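## Task

Get every pill into the compartment marked Saturday. The pills must stay there without the robot holding them. Finish by opening the gripper and pulling the arms away.

## Robot and tools

Robot: two arms, left_arm and right_arm, each ending in a two-finger parallel gripper. The names are labels only and do not match sides of any camera image. Some object or disturbance may occasionally pull on a held part or shove a loose one.

Frame: all positions use one shared scene frame, in metres. The origin sits at table-top height, midway between the arms and roughly 5 to 10 cm in from the near table edge. +x points out across the table, +z points up, and left_arm is on the +y side. Orientation is a quaternion written w first (qw, qx, qy, qz). On a gripper the fingers extend along its own +z axis and close along its own y axis. The reported end_effector_position is the spot between the pads, about 1 cm short of the fingertips. Reported hand positions can be off, more so when an arm reaches far.

The 16-number row: every moving call uses a single flat list of 16 numbers covering both arms, even when only one arm should move. The order is x, y, z, qw, qx, qy, qz, opening for left_arm, then the same eight for right_arm. x, y, z and the quaternion are an absolute target pose in the scene frame, not an offset. Opening runs from -1 (closed) to +1 (fully open, 0.093 m gap). A target is refused if it lies more than 0.6 m from that arm's last reported position along any gripper axis. To hold an arm still, repeat its last reported pose and desired opening exactly in every call; to keep an orientation, resend the same quaternion you chose rather than the drifting reported one.

Tools:
- execute_actions(actions, pictures): actions is a list holding at most one item. An empty list just returns the current state. An item {"rows": [[16 numbers], ...], "steps": n} runs up to 15 control steps of 1/30 s each (default 15), one row per step, the last row repeated if rows run out. An item {"steps": n} without rows is a wait of up to 300 steps counted from the previous result, so your thinking time is included. pictures (true/false) chooses whether camera images come back; by default they do.
- move(target, speed): target is one 16-number row as above. Each gripper travels a straight line toward its pose, both paths finishing together, lasting 0.5 to 10 s; longer paths are cut off at 10 s. speed is the path top speed in m/s, 0.002 to 0.5, default 0.25; turning is capped at twice that in rad/s. The opening is applied when the move starts. Paths do not avoid obstacles or the other arm, and the real gripper lags, wanders and may overshoot the speed, especially with a nearly straight arm.
- wait(seconds): 0 to 10 s of simulation with no new command.
- zoom_image(camera, region): enlarged view of part of the latest image; region is [x0, y0, x1, y1] in pixels, origin top-left, no larger than 504 by 504. Cameras: cam_head_left, cam_head_right, cam_high, cam_low, cam_left_wrist, cam_right_wrist, each 504x504.
It is final, so call it only once the pills rest in the right compartment and the grippers have released and backed away.

Control behaviour: each step, the commanded pose is limited to 70 mm and 16 degrees from the measured pose, then solved by damped inverse kinematics with position favoured over orientation. Joint friction can leave the hand up to about 31 mm short, and tiny commands may not move it. After an action ends, an arm only continues to its last clipped pose, so check the result and send the remainder. Elbows cannot fully straighten. The simulation keeps running while you think.

Gripping: grip_measured is the gripper motor position on the same -1 to +1 scale. Pads meet near -0.94 and each millimetre of object width adds about 0.0208; each gripper has a fixed reading bias of up to 0.02. Squeeze force rises as your command goes below the width's reading, up to roughly 50 to 62 N per pad; thin parts under about 5 mm get less. Keep sending the same closing number to keep holding. The last number in each arm's joint list is the pad gap in metres, valid only when nothing blocks the fingers. Pills are small and round, so grip gently and expect them to roll.

Result lines: the state line shows each gripper's pose as left_arm: ... | right_arm: .... HELD marks steps where your row was partly or fully not sent; "pose unreachable" means the clearance check altered or blocked an arm. A "Hand target" line gives the pose each arm is driving toward. A move adds a "move:" line with the ending (done, off_target, moving, held, fault) and limits (paced = target clipped; held = some steps blocked, after which the arm may jump faster), plus each gripper's distance from its pose. FAULT or OVER-TEMPERATURE FAULT lines mean an arm was stopped; MOTOR HOT warns from 75 °C. Holding a load heats motors: 90 °C pauses the arm for 10 s, 100 °C makes it drop everything and fall.

Joint ranges (rad), base to gripper: waist -2.618 to 3.054, shoulder 0 to 3.142, elbow 0 to 3.142, wrist pitch -1.571 to 1.571, wrist yaw -1.571 to 1.571, wrist roll -2.094 to 2.094.

Avoid: anything leaving the table (fails the task), dropping or slipping pills, fast contacts and targets set deep past a surface (both press harder), hard collisions between the arms, and bumping the bar under the bases or the plate behind it, whose tops may stand up to 3 cm above the table with no warning.

Each tool is called after ">>>" in YAML: its name, and indented under it one key for each argument.

## Session

>>> execute_actions:
  actions: []

Scene clock: 0.00 s of 5400.00 s.
left_arm: end_effector_position=(+0.5472, +0.3937, +0.3339) grip_measured=+0.989 end_effector_quat_wxyz=(+0.620, +0.061, +0.724, +0.297) | right_arm: end_effector_position=(+0.1160, +0.1464, +0.1889) grip_measured=+0.990 end_effector_quat_wxyz=(-0.493, +0.742, -0.306, +0.335)
Joint positions: left_arm=[ 0.069  1.724  1.425  0.25  -0.289  0.536  0.093] | right_arm=[ 1.675  1.822  1.226  0.032  0.966 -1.289  0.093]
Joint velocities: left_arm=[-0.007  0.002  0.007  0.007 -0.022  0.037  0.001] | right_arm=[-0.017 -0.007  0.007  0.022  0.022  0.022  0.001]
Hand target (left_arm): +0.547, +0.394, +0.334; +0.620, +0.061, +0.724, +0.297
Hand target (right_arm): +0.116, +0.146, +0.189; -0.493, +0.742, -0.306, +0.335

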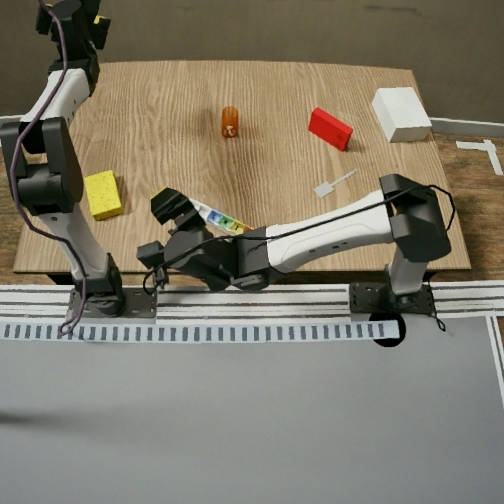

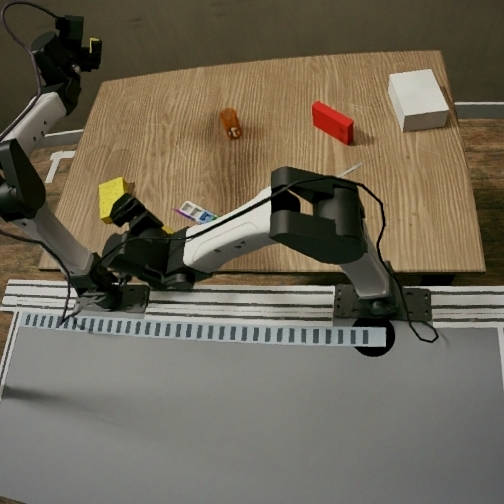

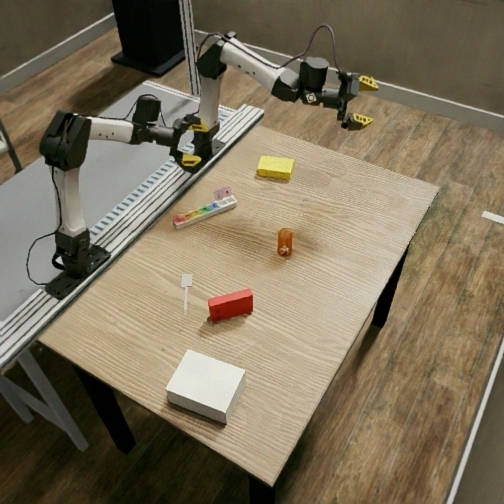

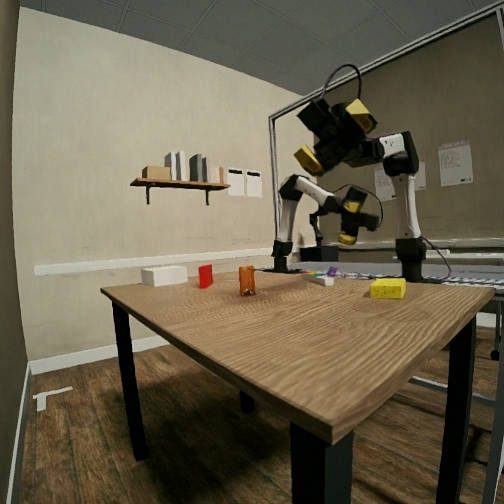

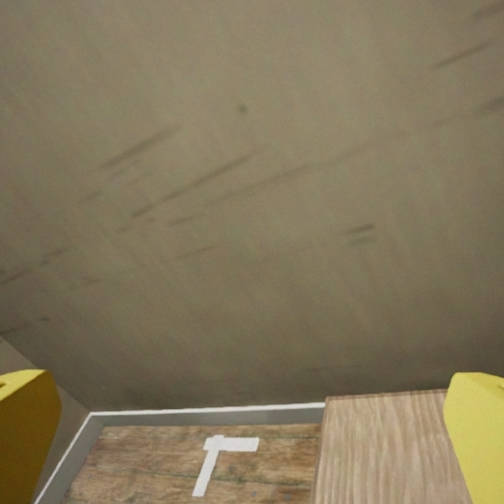

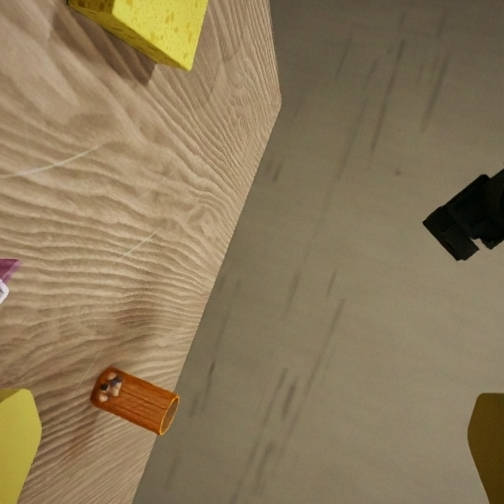

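>>> move:
  target: [0.5472,0.3937,0.3339,0.62,0.061,0.724,0.297,1,0.25,-0.33,0.3,0.383,0,0.924,0,1]

>>> zoom_image:
  camera: "cam_head_left"
  region: [150,90,310,250]

>>> zoom_image:
  camera: "cam_high"
  region: [160,170,310,270]

Scene clock: 6.70 s of 5400.00 s.
left_arm: end_effector_position=(+0.5472, +0.3938, +0.3340) grip_measured=+0.989 end_effector_quat_wxyz=(+0.620, +0.061, +0.724, +0.297) | right_arm: end_effector_position=(+0.2476, -0.3243, +0.2920) grip_measured=+0.989 end_effector_quat_wxyz=(+0.382, +0.006, +0.924, +0.000)
Joint positions: left_arm=[ 0.069  1.724  1.425  0.25  -0.289  0.536  0.093] | right_arm=[ 0.073  0.953  1.296 -1.147  0.023  0.026  0.093]
Joint velocities: left_arm=[-0.007 -0.007  0.002 -0.066 -0.007 -0.022 -0.001] | right_arm=[ 0.007 -0.002 -0.002 -0.007 -0.066 -0.022 -0.   ]
Hand target (left_arm): +0.547, +0.394, +0.334; +0.620, +0.061, +0.724, +0.297
Hand target (right_arm): +0.252, -0.324, +0.297; +0.383, +0.004, +0.924, +0.003
Off the commanded pose (left_arm): 0.000 m, 0 deg.
Off the commanded pose (right_arm): 0.010 m, 1 deg.
move: done
camera_calibration (this result's frames):
cam_left_wrist: T_world_to_cam=[[0.275966, -0.829501, -0.485562, 0.336928], [-0.606091, 0.241902, -0.757718, 0.525275], [0.745987, 0.503399, -0.435996, -0.374807], [0, 0, 0, 1]] pos_world=[0.504985, 0.341094, 0.398195]
cam_right_wrist: T_world_to_cam=[[-0.0213713, -0.999457, -0.0250913, -0.312418], [-0.94548, 0.0283622, -0.324442, 0.375866], [0.324977, 0.0167895, -0.945573, 0.281157], [0, 0, 0, 1]] pos_world=[0.257327, -0.327629, 0.379962]

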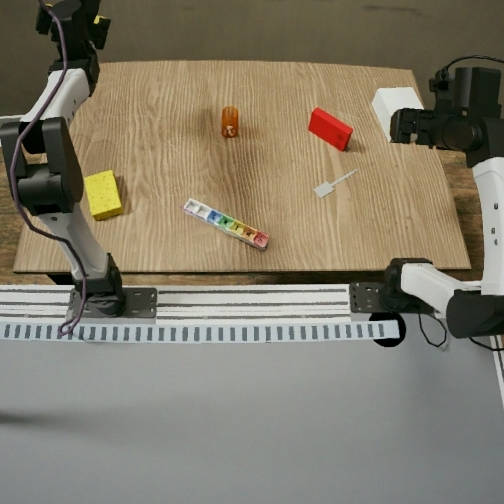

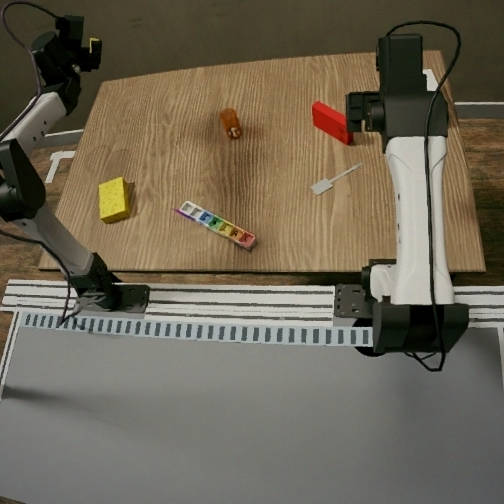

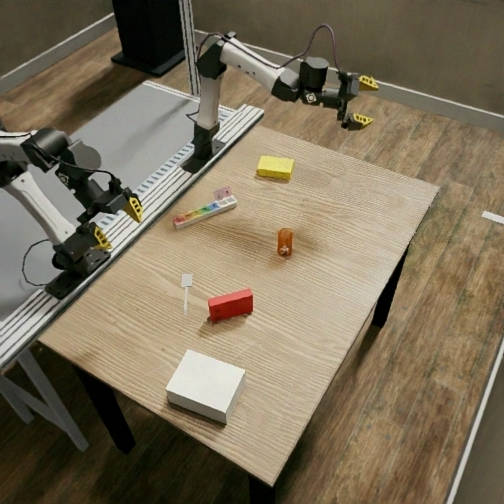

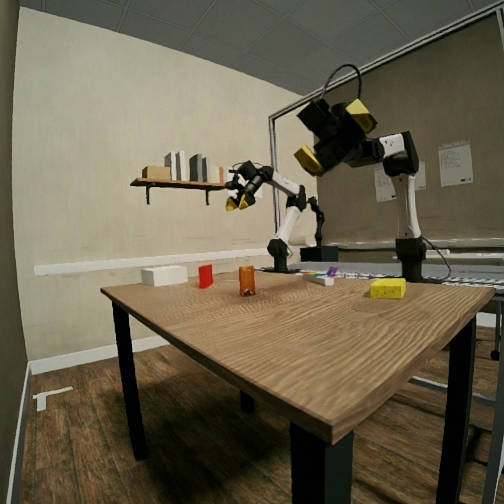

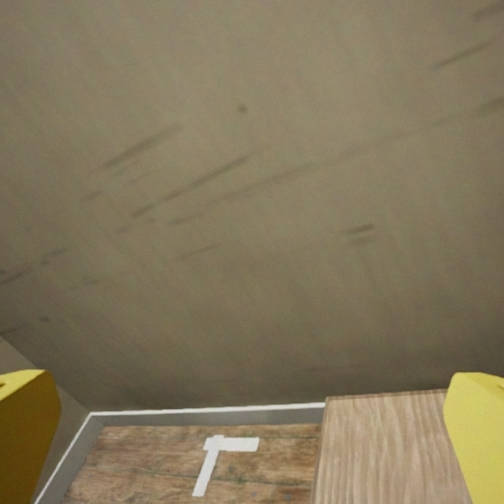

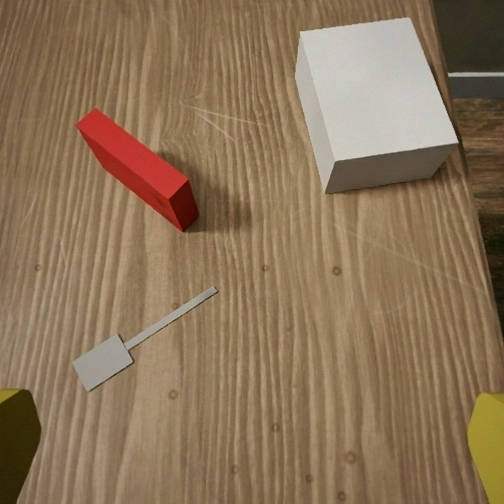

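Region (150, 90, 310, 250) of cam_head_left's 504x504 image, scaled by 3.150, with more detail than that image has.

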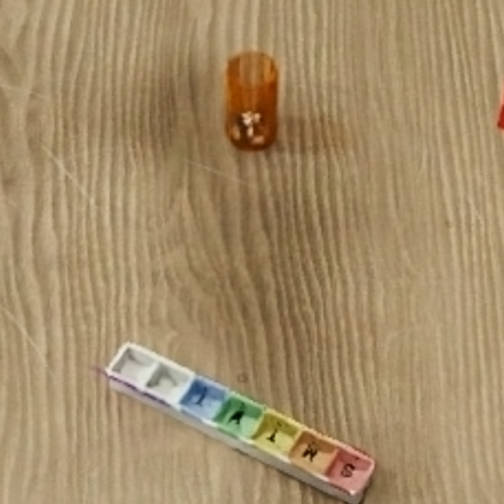

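Region (160, 170, 310, 270) of cam_high's 504x504 image, scaled by 3.360, with more detail than that image has.

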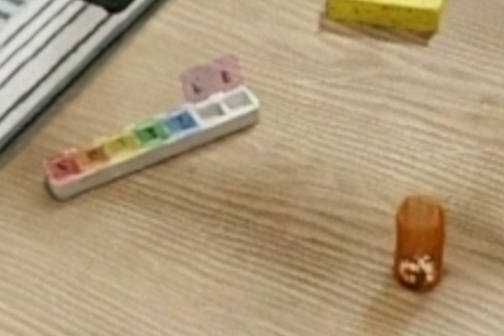

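>>> move:
  target: [0.5472,0.3937,0.3339,0.62,0.061,0.724,0.297,1,0.43,-0.046,0.06,0.634,-0.219,0.716,0.194,1]
  speed: 0.15

Scene clock: 13.03 s of 5400.00 s.
left_arm: end_effector_position=(+0.5472, +0.3938, +0.3340) grip_measured=+0.989 end_effector_quat_wxyz=(+0.620, +0.061, +0.724, +0.297) | right_arm: end_effector_position=(+0.4258, -0.0516, +0.0576) grip_measured=+0.989 end_effector_quat_wxyz=(+0.622, -0.218, +0.728, +0.190)
Joint positions: left_arm=[ 0.069  1.724  1.425  0.25  -0.289  0.536  0.093] | right_arm=[ 0.621  2.175  0.74   1.263 -0.015  0.009  0.093]
Joint velocities: left_arm=[-0.007  0.007 -0.007  0.022 -0.051 -0.066  0.   ] | right_arm=[-0.002 -0.007 -0.002 -0.051  0.022  0.051 -0.001]
Hand target (left_arm): +0.547, +0.394, +0.334; +0.620, +0.061, +0.724, +0.297
Hand target (right_arm): +0.429, -0.044, +0.063; +0.631, -0.222, +0.717, +0.196
Off the commanded pose (left_arm): 0.000 m, 0 deg.
Off the commanded pose (right_arm): 0.007 m, 2 deg.
move: done
camera_calibration (this result's frames):
cam_left_wrist: T_world_to_cam=[[0.275966, -0.829501, -0.485562, 0.336928], [-0.606091, 0.241902, -0.757718, 0.525275], [0.745987, 0.503399, -0.435996, -0.374807], [0, 0, 0, 1]] pos_world=[0.504985, 0.341094, 0.398195]
cam_right_wrist: T_world_to_cam=[[0.555587, -0.830974, -0.0283859, -0.278742], [-0.488269, -0.298442, -0.820076, 0.277613], [0.67299, 0.469484, -0.57155, -0.14935], [0, 0, 0, 1]] pos_world=[0.390926, -0.0786582, 0.13439]

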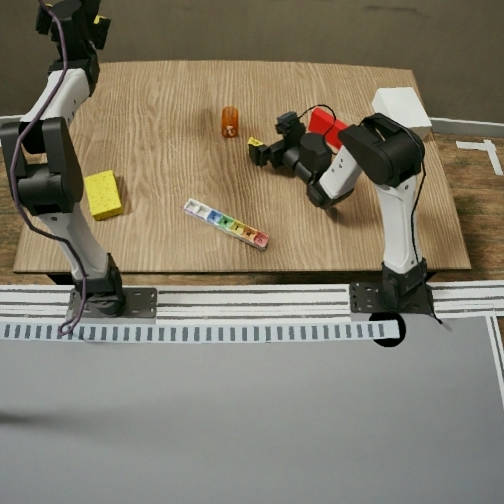

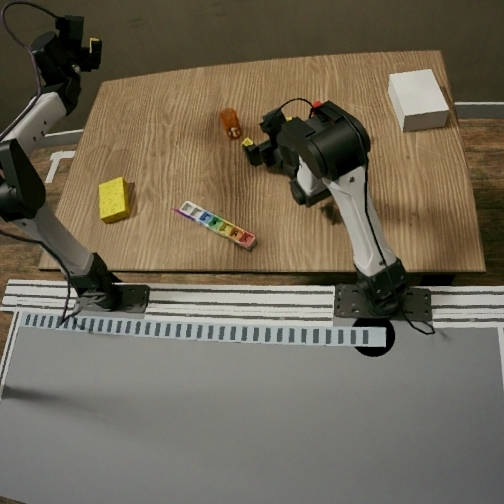

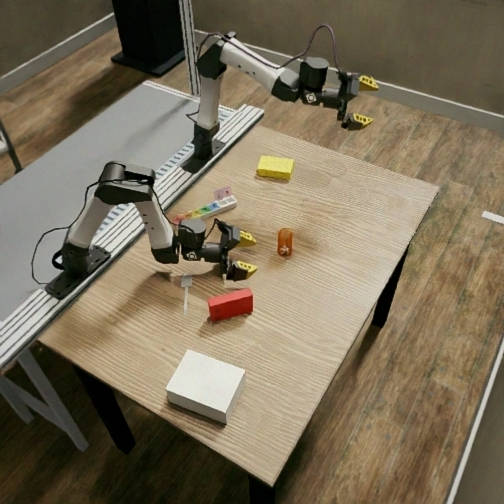

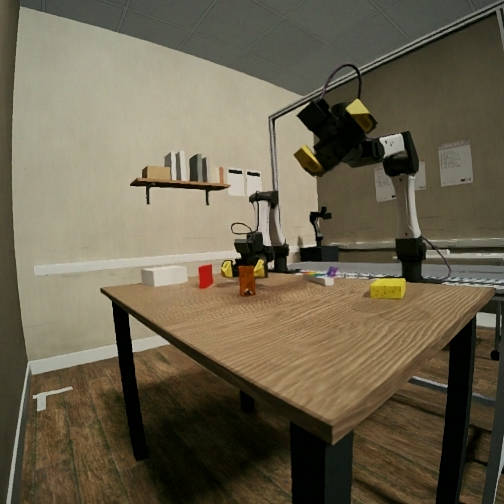

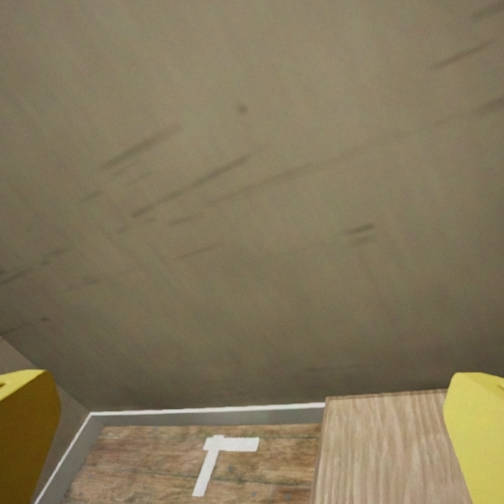

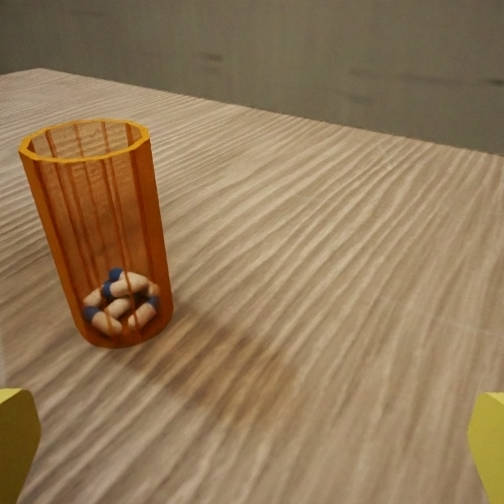

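>>> move:
  target: [0.5472,0.3937,0.3339,0.62,0.061,0.724,0.297,1,0.395,0.008,0.048,0.634,-0.219,0.716,0.194,1]
  speed: 0.08

>>> move:
  target: [0.5472,0.3937,0.3339,0.62,0.061,0.724,0.297,1,0.48,0.063,0.048,0.634,-0.219,0.716,0.194,1]
  speed: 0.06

Scene clock: 15.13 s of 5400.00 s.
left_arm: end_effector_position=(+0.5472, +0.3938, +0.3340) grip_measured=+0.989 end_effector_quat_wxyz=(+0.620, +0.061, +0.724, +0.297) | right_arm: end_effector_position=(+0.3892, +0.0029, +0.0437) grip_measured=+0.990 end_effector_quat_wxyz=(+0.624, -0.228, +0.722, +0.190)
Joint positions: left_arm=[ 0.069  1.724  1.425  0.25  -0.289  0.536  0.093] | right_arm=[0.809 2.246 0.766 1.314 0.156 0.023 0.093]
Joint velocities: left_arm=[-0.002  0.002 -0.007  0.007 -0.007 -0.051  0.001] | right_arm=[-0.002  0.002 -0.002 -0.007 -0.022 -0.007 -0.001]
Hand target (left_arm): +0.547, +0.394, +0.334; +0.620, +0.061, +0.724, +0.297
Hand target (right_arm): +0.394, +0.007, +0.048; +0.634, -0.220, +0.716, +0.194
Off the commanded pose (left_arm): 0.000 m, 0 deg.
Off the commanded pose (right_arm): 0.009 m, 2 deg.
move: done
camera_calibration (this result's frames):
cam_left_wrist: T_world_to_cam=[[0.275966, -0.829501, -0.485562, 0.336928], [-0.606091, 0.241902, -0.757718, 0.525275], [0.745987, 0.503399, -0.435996, -0.374807], [0, 0, 0, 1]] pos_world=[0.504985, 0.341094, 0.398195]
cam_right_wrist: T_world_to_cam=[[0.569147, -0.822134, -0.0129073, -0.21953], [-0.471027, -0.313135, -0.82467, 0.258146], [0.673947, 0.475438, -0.565468, -0.158854], [0, 0, 0, 1]] pos_world=[0.353598, -0.0241235, 0.120225]

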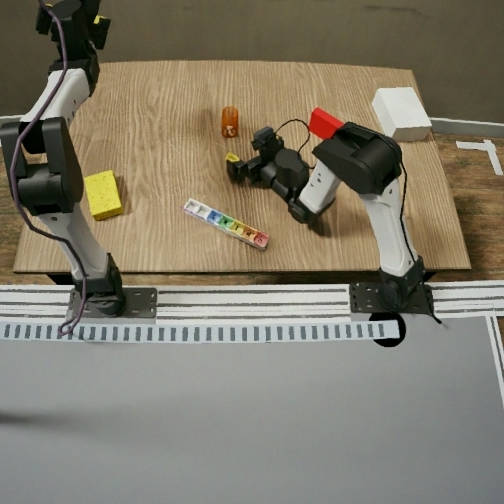

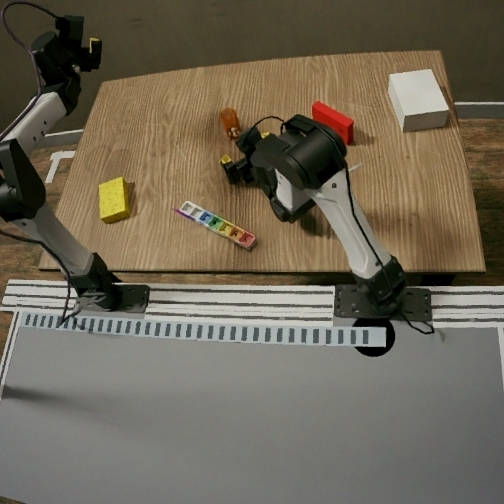

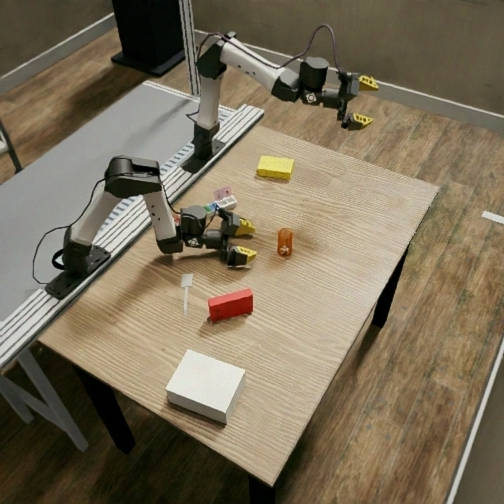

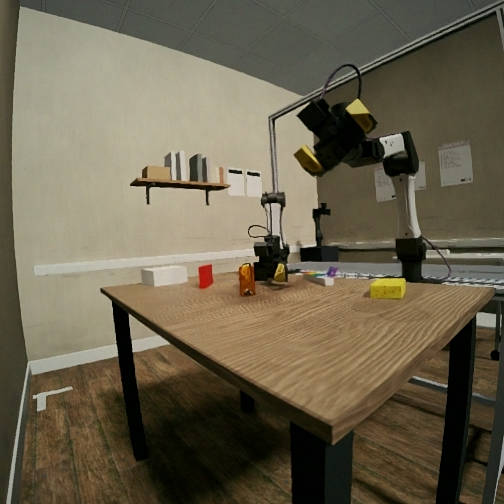

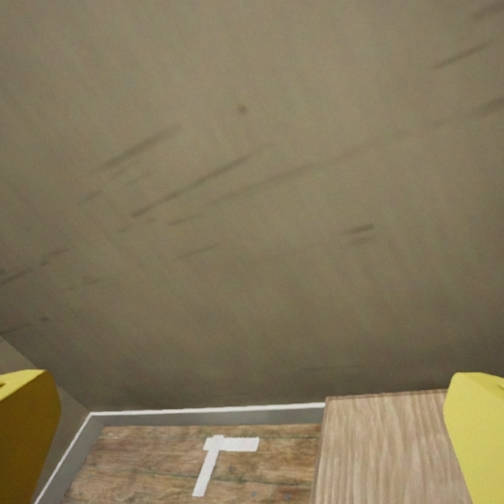

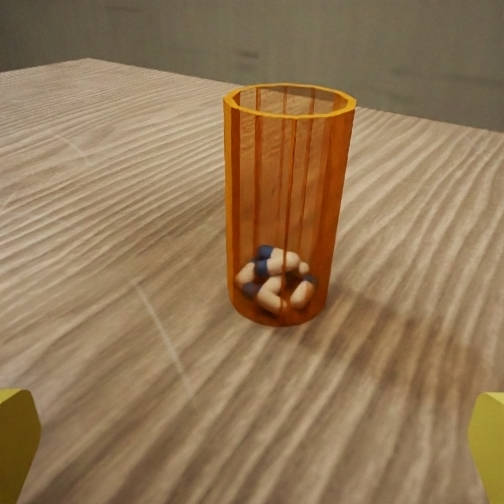

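Scene clock: 17.47 s of 5400.00 s.
left_arm: end_effector_position=(+0.5472, +0.3938, +0.3340) grip_measured=+0.989 end_effector_quat_wxyz=(+0.620, +0.061, +0.724, +0.297) | right_arm: end_effector_position=(+0.4723, +0.0640, +0.0485) grip_measured=+0.990 end_effector_quat_wxyz=(+0.631, -0.222, +0.718, +0.192)
Joint positions: left_arm=[ 0.069  1.724  1.425  0.25  -0.289  0.536  0.093] | right_arm=[0.782 2.439 1.252 1.04  0.136 0.023 0.093]
Joint velocities: left_arm=[-0.007 -0.012 -0.022 -0.066 -0.066 -0.007 -0.   ] | right_arm=[-0.002 -0.002 -0.012 -0.037 -0.066  0.022  0.001]
Hand target (left_arm): +0.547, +0.394, +0.334; +0.620, +0.061, +0.724, +0.297
Hand target (right_arm): +0.479, +0.064, +0.049; +0.634, -0.219, +0.716, +0.194
Off the commanded pose (left_arm): 0.000 m, 0 deg.
Off the commanded pose (right_arm): 0.008 m, 1 deg.
move: done
camera_calibration (this result's frames):
cam_left_wrist: T_world_to_cam=[[0.275966, -0.829501, -0.485562, 0.336928], [-0.606091, 0.241902, -0.757718, 0.525275], [0.745987, 0.503399, -0.435996, -0.374807], [0, 0, 0, 1]] pos_world=[0.504985, 0.341094, 0.398195]
cam_right_wrist: T_world_to_cam=[[0.563669, -0.825782, -0.0190014, -0.213392], [-0.462848, -0.296714, -0.835304, 0.315939], [0.684141, 0.47963, -0.54946, -0.247062], [0, 0, 0, 1]] pos_world=[0.43554, 0.0360271, 0.1241]

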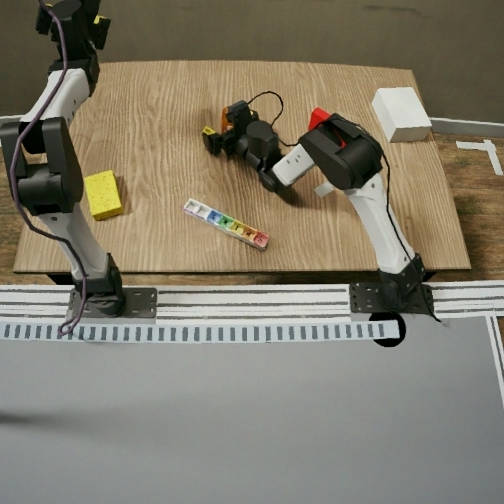

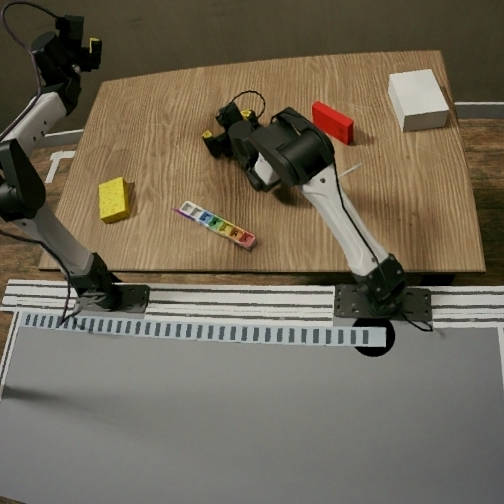

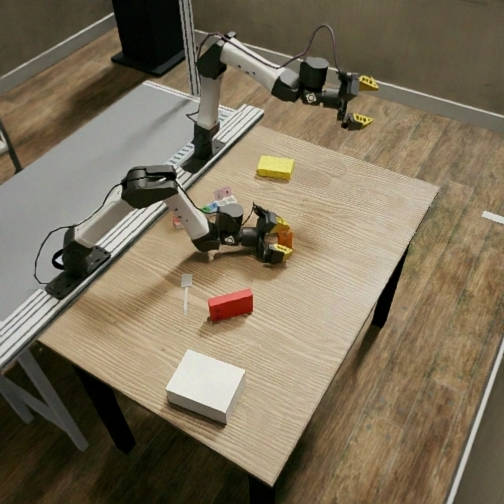

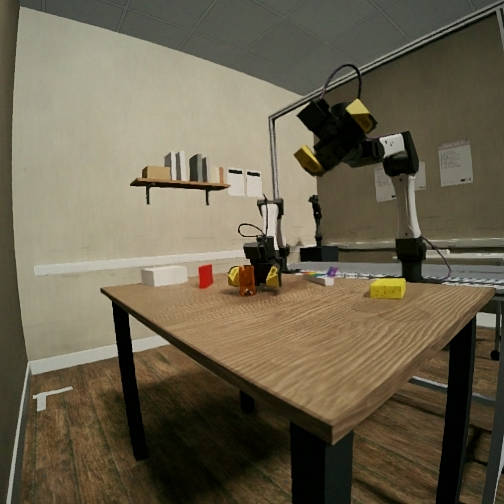

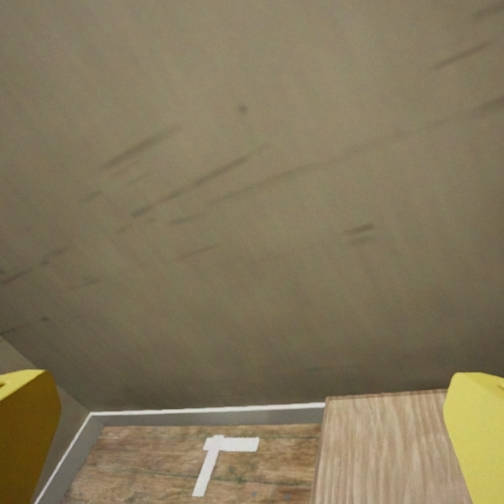

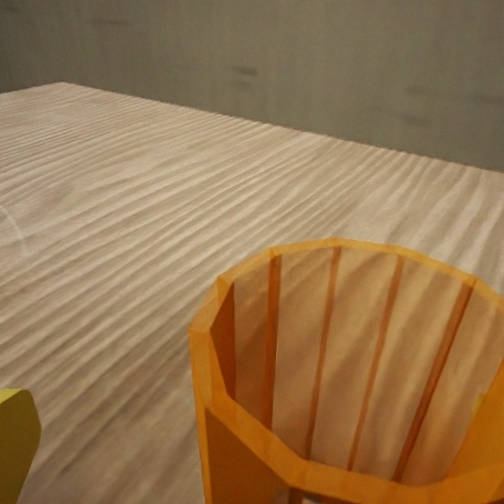

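>>> move:
  target: [0.5472,0.3937,0.3339,0.62,0.061,0.724,0.297,1,0.486,0.045,0.042,0.634,-0.219,0.716,0.194,1]
  speed: 0.03

Scene clock: 19.10 s of 5400.00 s.
left_arm: end_effector_position=(+0.5472, +0.3938, +0.3340) grip_measured=+0.989 end_effector_quat_wxyz=(+0.620, +0.061, +0.724, +0.297) | right_arm: end_effector_position=(+0.4860, +0.0488, +0.0532) grip_measured=+0.989 end_effector_quat_wxyz=(+0.638, -0.216, +0.713, +0.196)
Joint positions: left_arm=[ 0.069  1.724  1.425  0.25  -0.289  0.536  0.093] | right_arm=[0.737 2.439 1.252 1.06  0.095 0.023 0.093]
Joint velocities: left_arm=[ 0.002  0.012  0.022  0.051  0.11  -0.022 -0.001] | right_arm=[ 0.002  0.017 -0.007  0.007 -0.11   0.007  0.   ]
Hand target (left_arm): +0.547, +0.394, +0.334; +0.620, +0.061, +0.724, +0.297
Hand target (right_arm): +0.486, +0.045, +0.042; +0.634, -0.219, +0.716, +0.194
Off the commanded pose (left_arm): 0.000 m, 0 deg.
Off the commanded pose (right_arm): 0.012 m, 1 deg.
move: off_target (right_arm)
camera_calibration (this result's frames):
cam_left_wrist: T_world_to_cam=[[0.275966, -0.829501, -0.485562, 0.336928], [-0.606091, 0.241902, -0.757718, 0.525275], [0.745987, 0.503399, -0.435996, -0.374807], [0, 0, 0, 1]] pos_world=[0.504985, 0.341094, 0.398195]
cam_right_wrist: T_world_to_cam=[[0.560345, -0.827825, -0.0268143, -0.231479], [-0.454779, -0.280454, -0.845294, 0.317547], [0.692235, 0.485851, -0.533629, -0.251656], [0, 0, 0, 1]] pos_world=[0.448327, 0.0197006, 0.127923]

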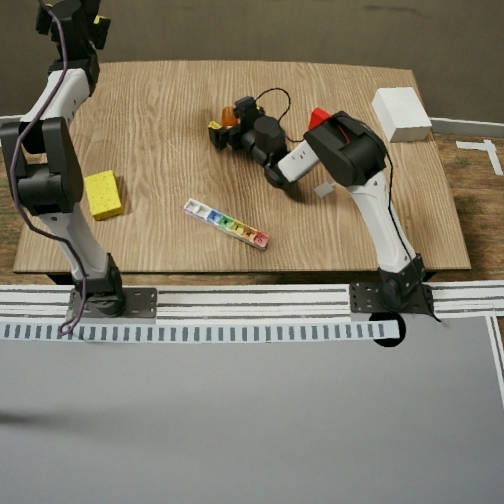

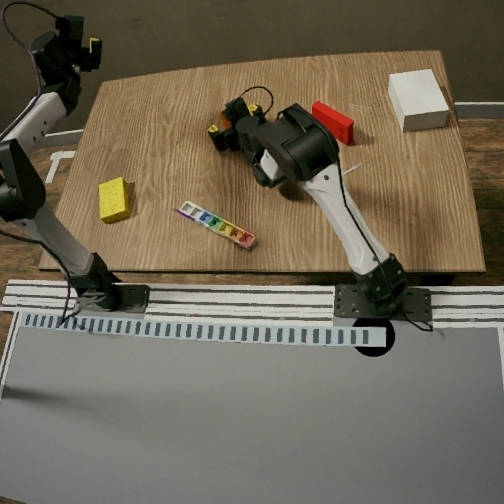

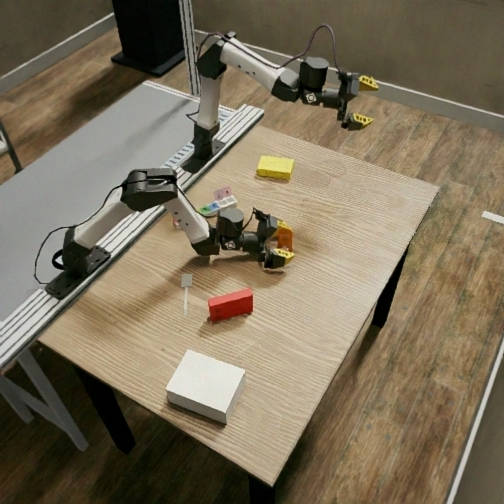

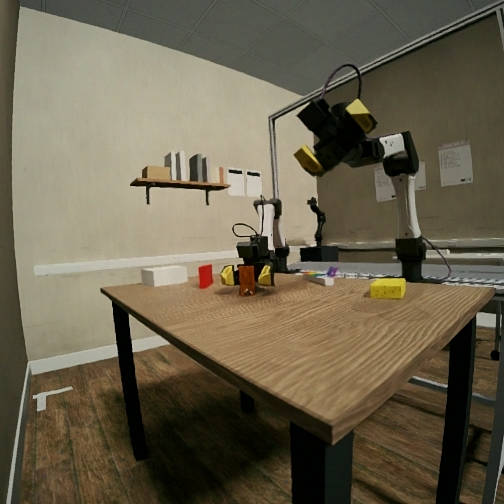

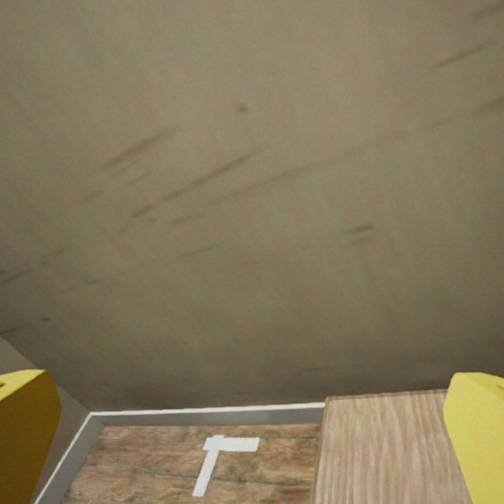

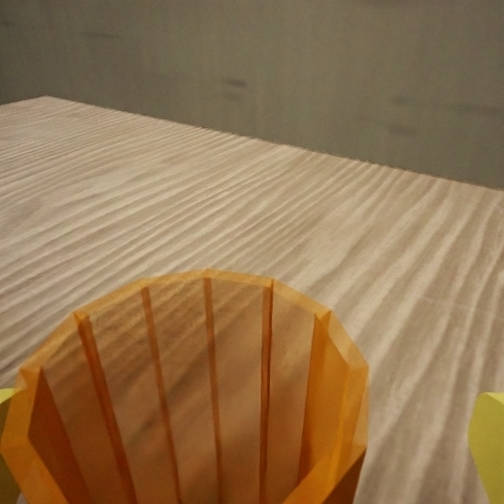

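>>> move:
  target: [0.5472,0.3937,0.3339,0.62,0.061,0.724,0.297,1,0.47,0.052,0.032,0.62,-0.222,0.728,0.19,1]
  speed: 0.03

Scene clock: 20.53 s of 5400.00 s.
left_arm: end_effector_position=(+0.5472, +0.3938, +0.3340) grip_measured=+0.989 end_effector_quat_wxyz=(+0.620, +0.061, +0.724, +0.297) | right_arm: end_effector_position=(+0.4756, +0.0540, +0.0452) grip_measured=+0.990 end_effector_quat_wxyz=(+0.630, -0.221, +0.719, +0.194)
Joint positions: left_arm=[ 0.069  1.724  1.425  0.25  -0.289  0.536  0.093] | right_arm=[0.759 2.439 1.232 1.059 0.112 0.023 0.093]
Joint velocities: left_arm=[-0.017  0.007 -0.022 -0.022  0.007 -0.007 -0.   ] | right_arm=[ 0.007 -0.002  0.002  0.007 -0.007 -0.007 -0.   ]
Hand target (left_arm): +0.547, +0.394, +0.334; +0.620, +0.061, +0.724, +0.297
Hand target (right_arm): +0.470, +0.052, +0.032; +0.620, -0.222, +0.728, +0.190
Off the commanded pose (left_arm): 0.000 m, 0 deg.
Off the commanded pose (right_arm): 0.015 m, 2 deg.
move: off_target (right_arm)
camera_calibration (this result's frames):
cam_left_wrist: T_world_to_cam=[[0.275966, -0.829501, -0.485562, 0.336928], [-0.606091, 0.241902, -0.757718, 0.525275], [0.745987, 0.503399, -0.435996, -0.374807], [0, 0, 0, 1]] pos_world=[0.504985, 0.341094, 0.398195]
cam_right_wrist: T_world_to_cam=[[0.564639, -0.825026, -0.0227107, -0.223857], [-0.465308, -0.295483, -0.834373, 0.312832], [0.681669, 0.481687, -0.550732, -0.245195], [0, 0, 0, 1]] pos_world=[0.439104, 0.0258564, 0.120898]

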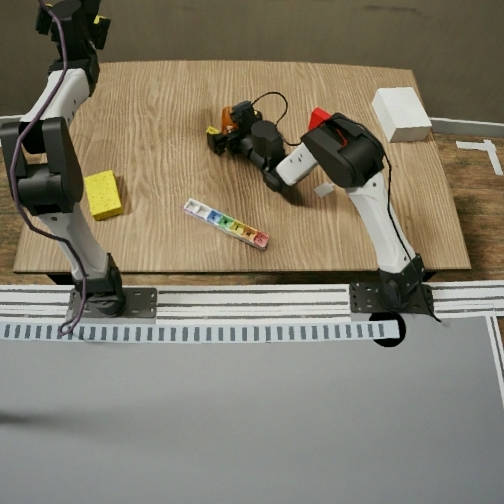

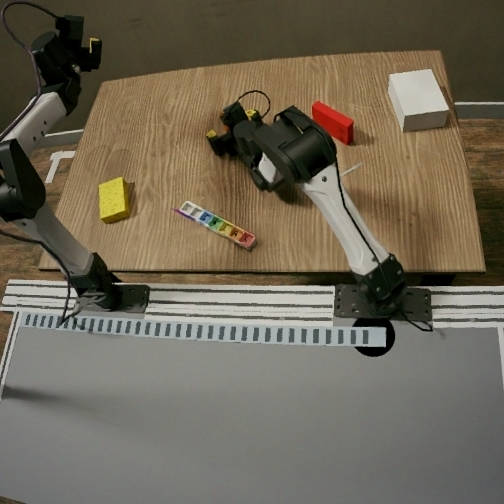

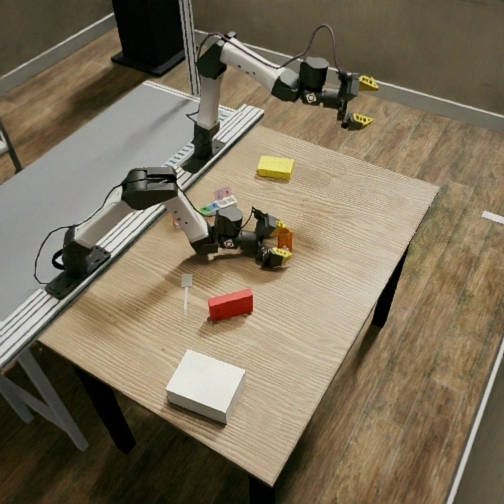

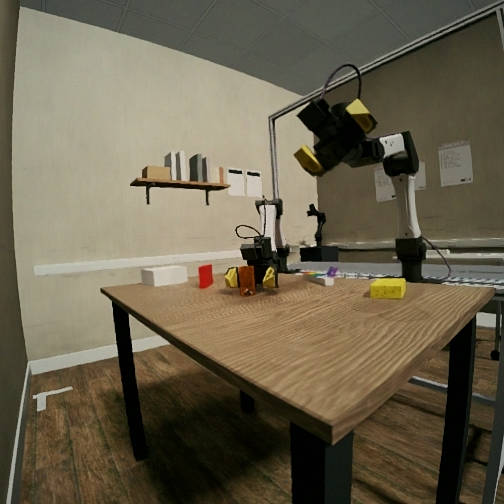

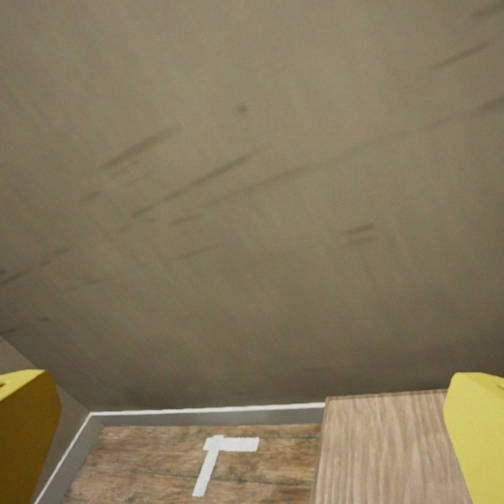

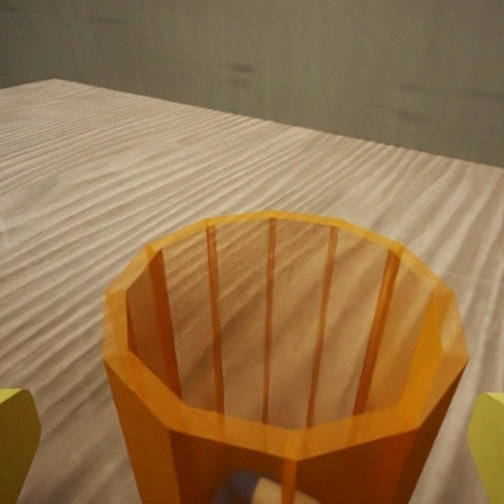

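>>> move:
  target: [0.17,0.14,0.17,0.216,0,0.976,0,-1,0.47,0.052,0.035,0.62,-0.222,0.728,0.19,-0.32]

Scene clock: 24.00 s of 5400.00 s.
left_arm: end_effector_position=(+0.1806, +0.1340, +0.1822) grip_measured=-1.000 end_effector_quat_wxyz=(+0.233, -0.011, +0.972, -0.032) | right_arm: end_effector_position=(+0.4757, +0.0539, +0.0452) grip_measured=-0.274 end_effector_quat_wxyz=(+0.630, -0.221, +0.719, +0.194)
Joint positions: left_arm=[-1.026  1.189  1.16  -1.246 -0.376 -0.983  0.   ] | right_arm=[0.759 2.439 1.232 1.059 0.113 0.024 0.032]
Joint velocities: left_arm=[-0.007  0.007  0.007  0.007  0.037  0.051  0.   ] | right_arm=[-0.002 -0.007  0.007  0.051 -0.051 -0.007  0.   ]
Hand target (left_arm): +0.172, +0.138, +0.167; +0.210, -0.004, +0.978, -0.009
Hand target (right_arm): +0.470, +0.052, +0.035; +0.620, -0.222, +0.728, +0.190
Off the commanded pose (left_arm): 0.017 m, 4 deg.
Off the commanded pose (right_arm): 0.012 m, 2 deg.
move: off_target (left_arm, right_arm)
camera_calibration (this result's frames):
cam_left_wrist: T_world_to_cam=[[0.0234157, -0.996014, 0.0860702, 0.112711], [-0.999575, -0.0248201, -0.0152825, 0.222444], [0.0173579, -0.0856758, -0.996172, 0.27592], [0, 0, 0, 1]] pos_world=[0.214921, 0.141422, 0.268562]
cam_right_wrist: T_world_to_cam=[[0.563603, -0.825717, -0.0232751, -0.223499], [-0.46618, -0.294683, -0.834169, 0.313119], [0.681929, 0.480991, -0.551017, -0.245304], [0, 0, 0, 1]] pos_world=[0.439215, 0.0257136, 0.120826]

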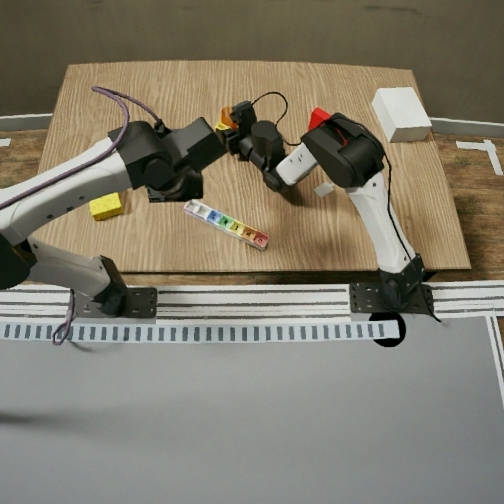

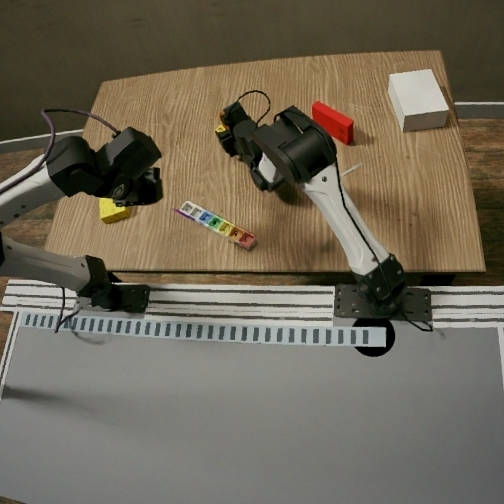

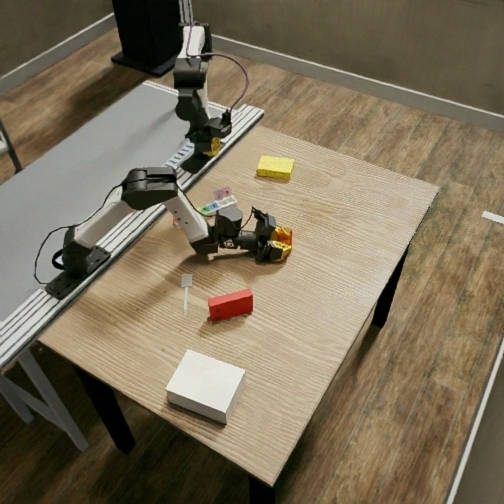

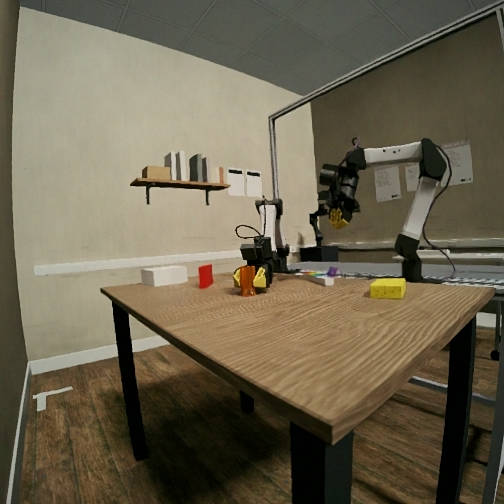

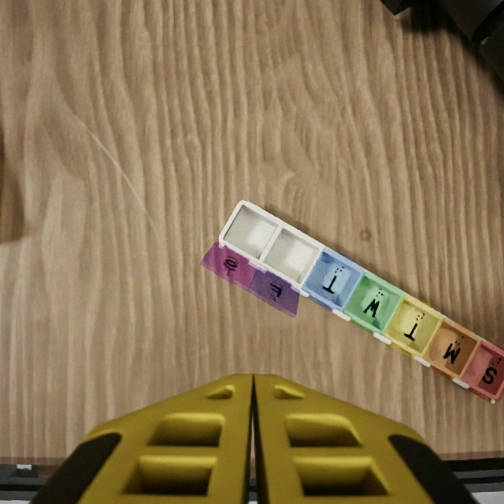

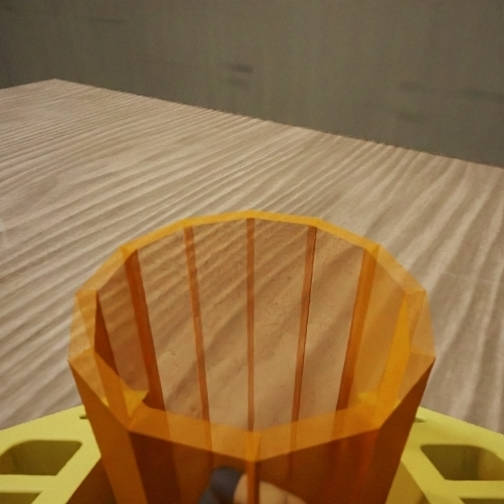

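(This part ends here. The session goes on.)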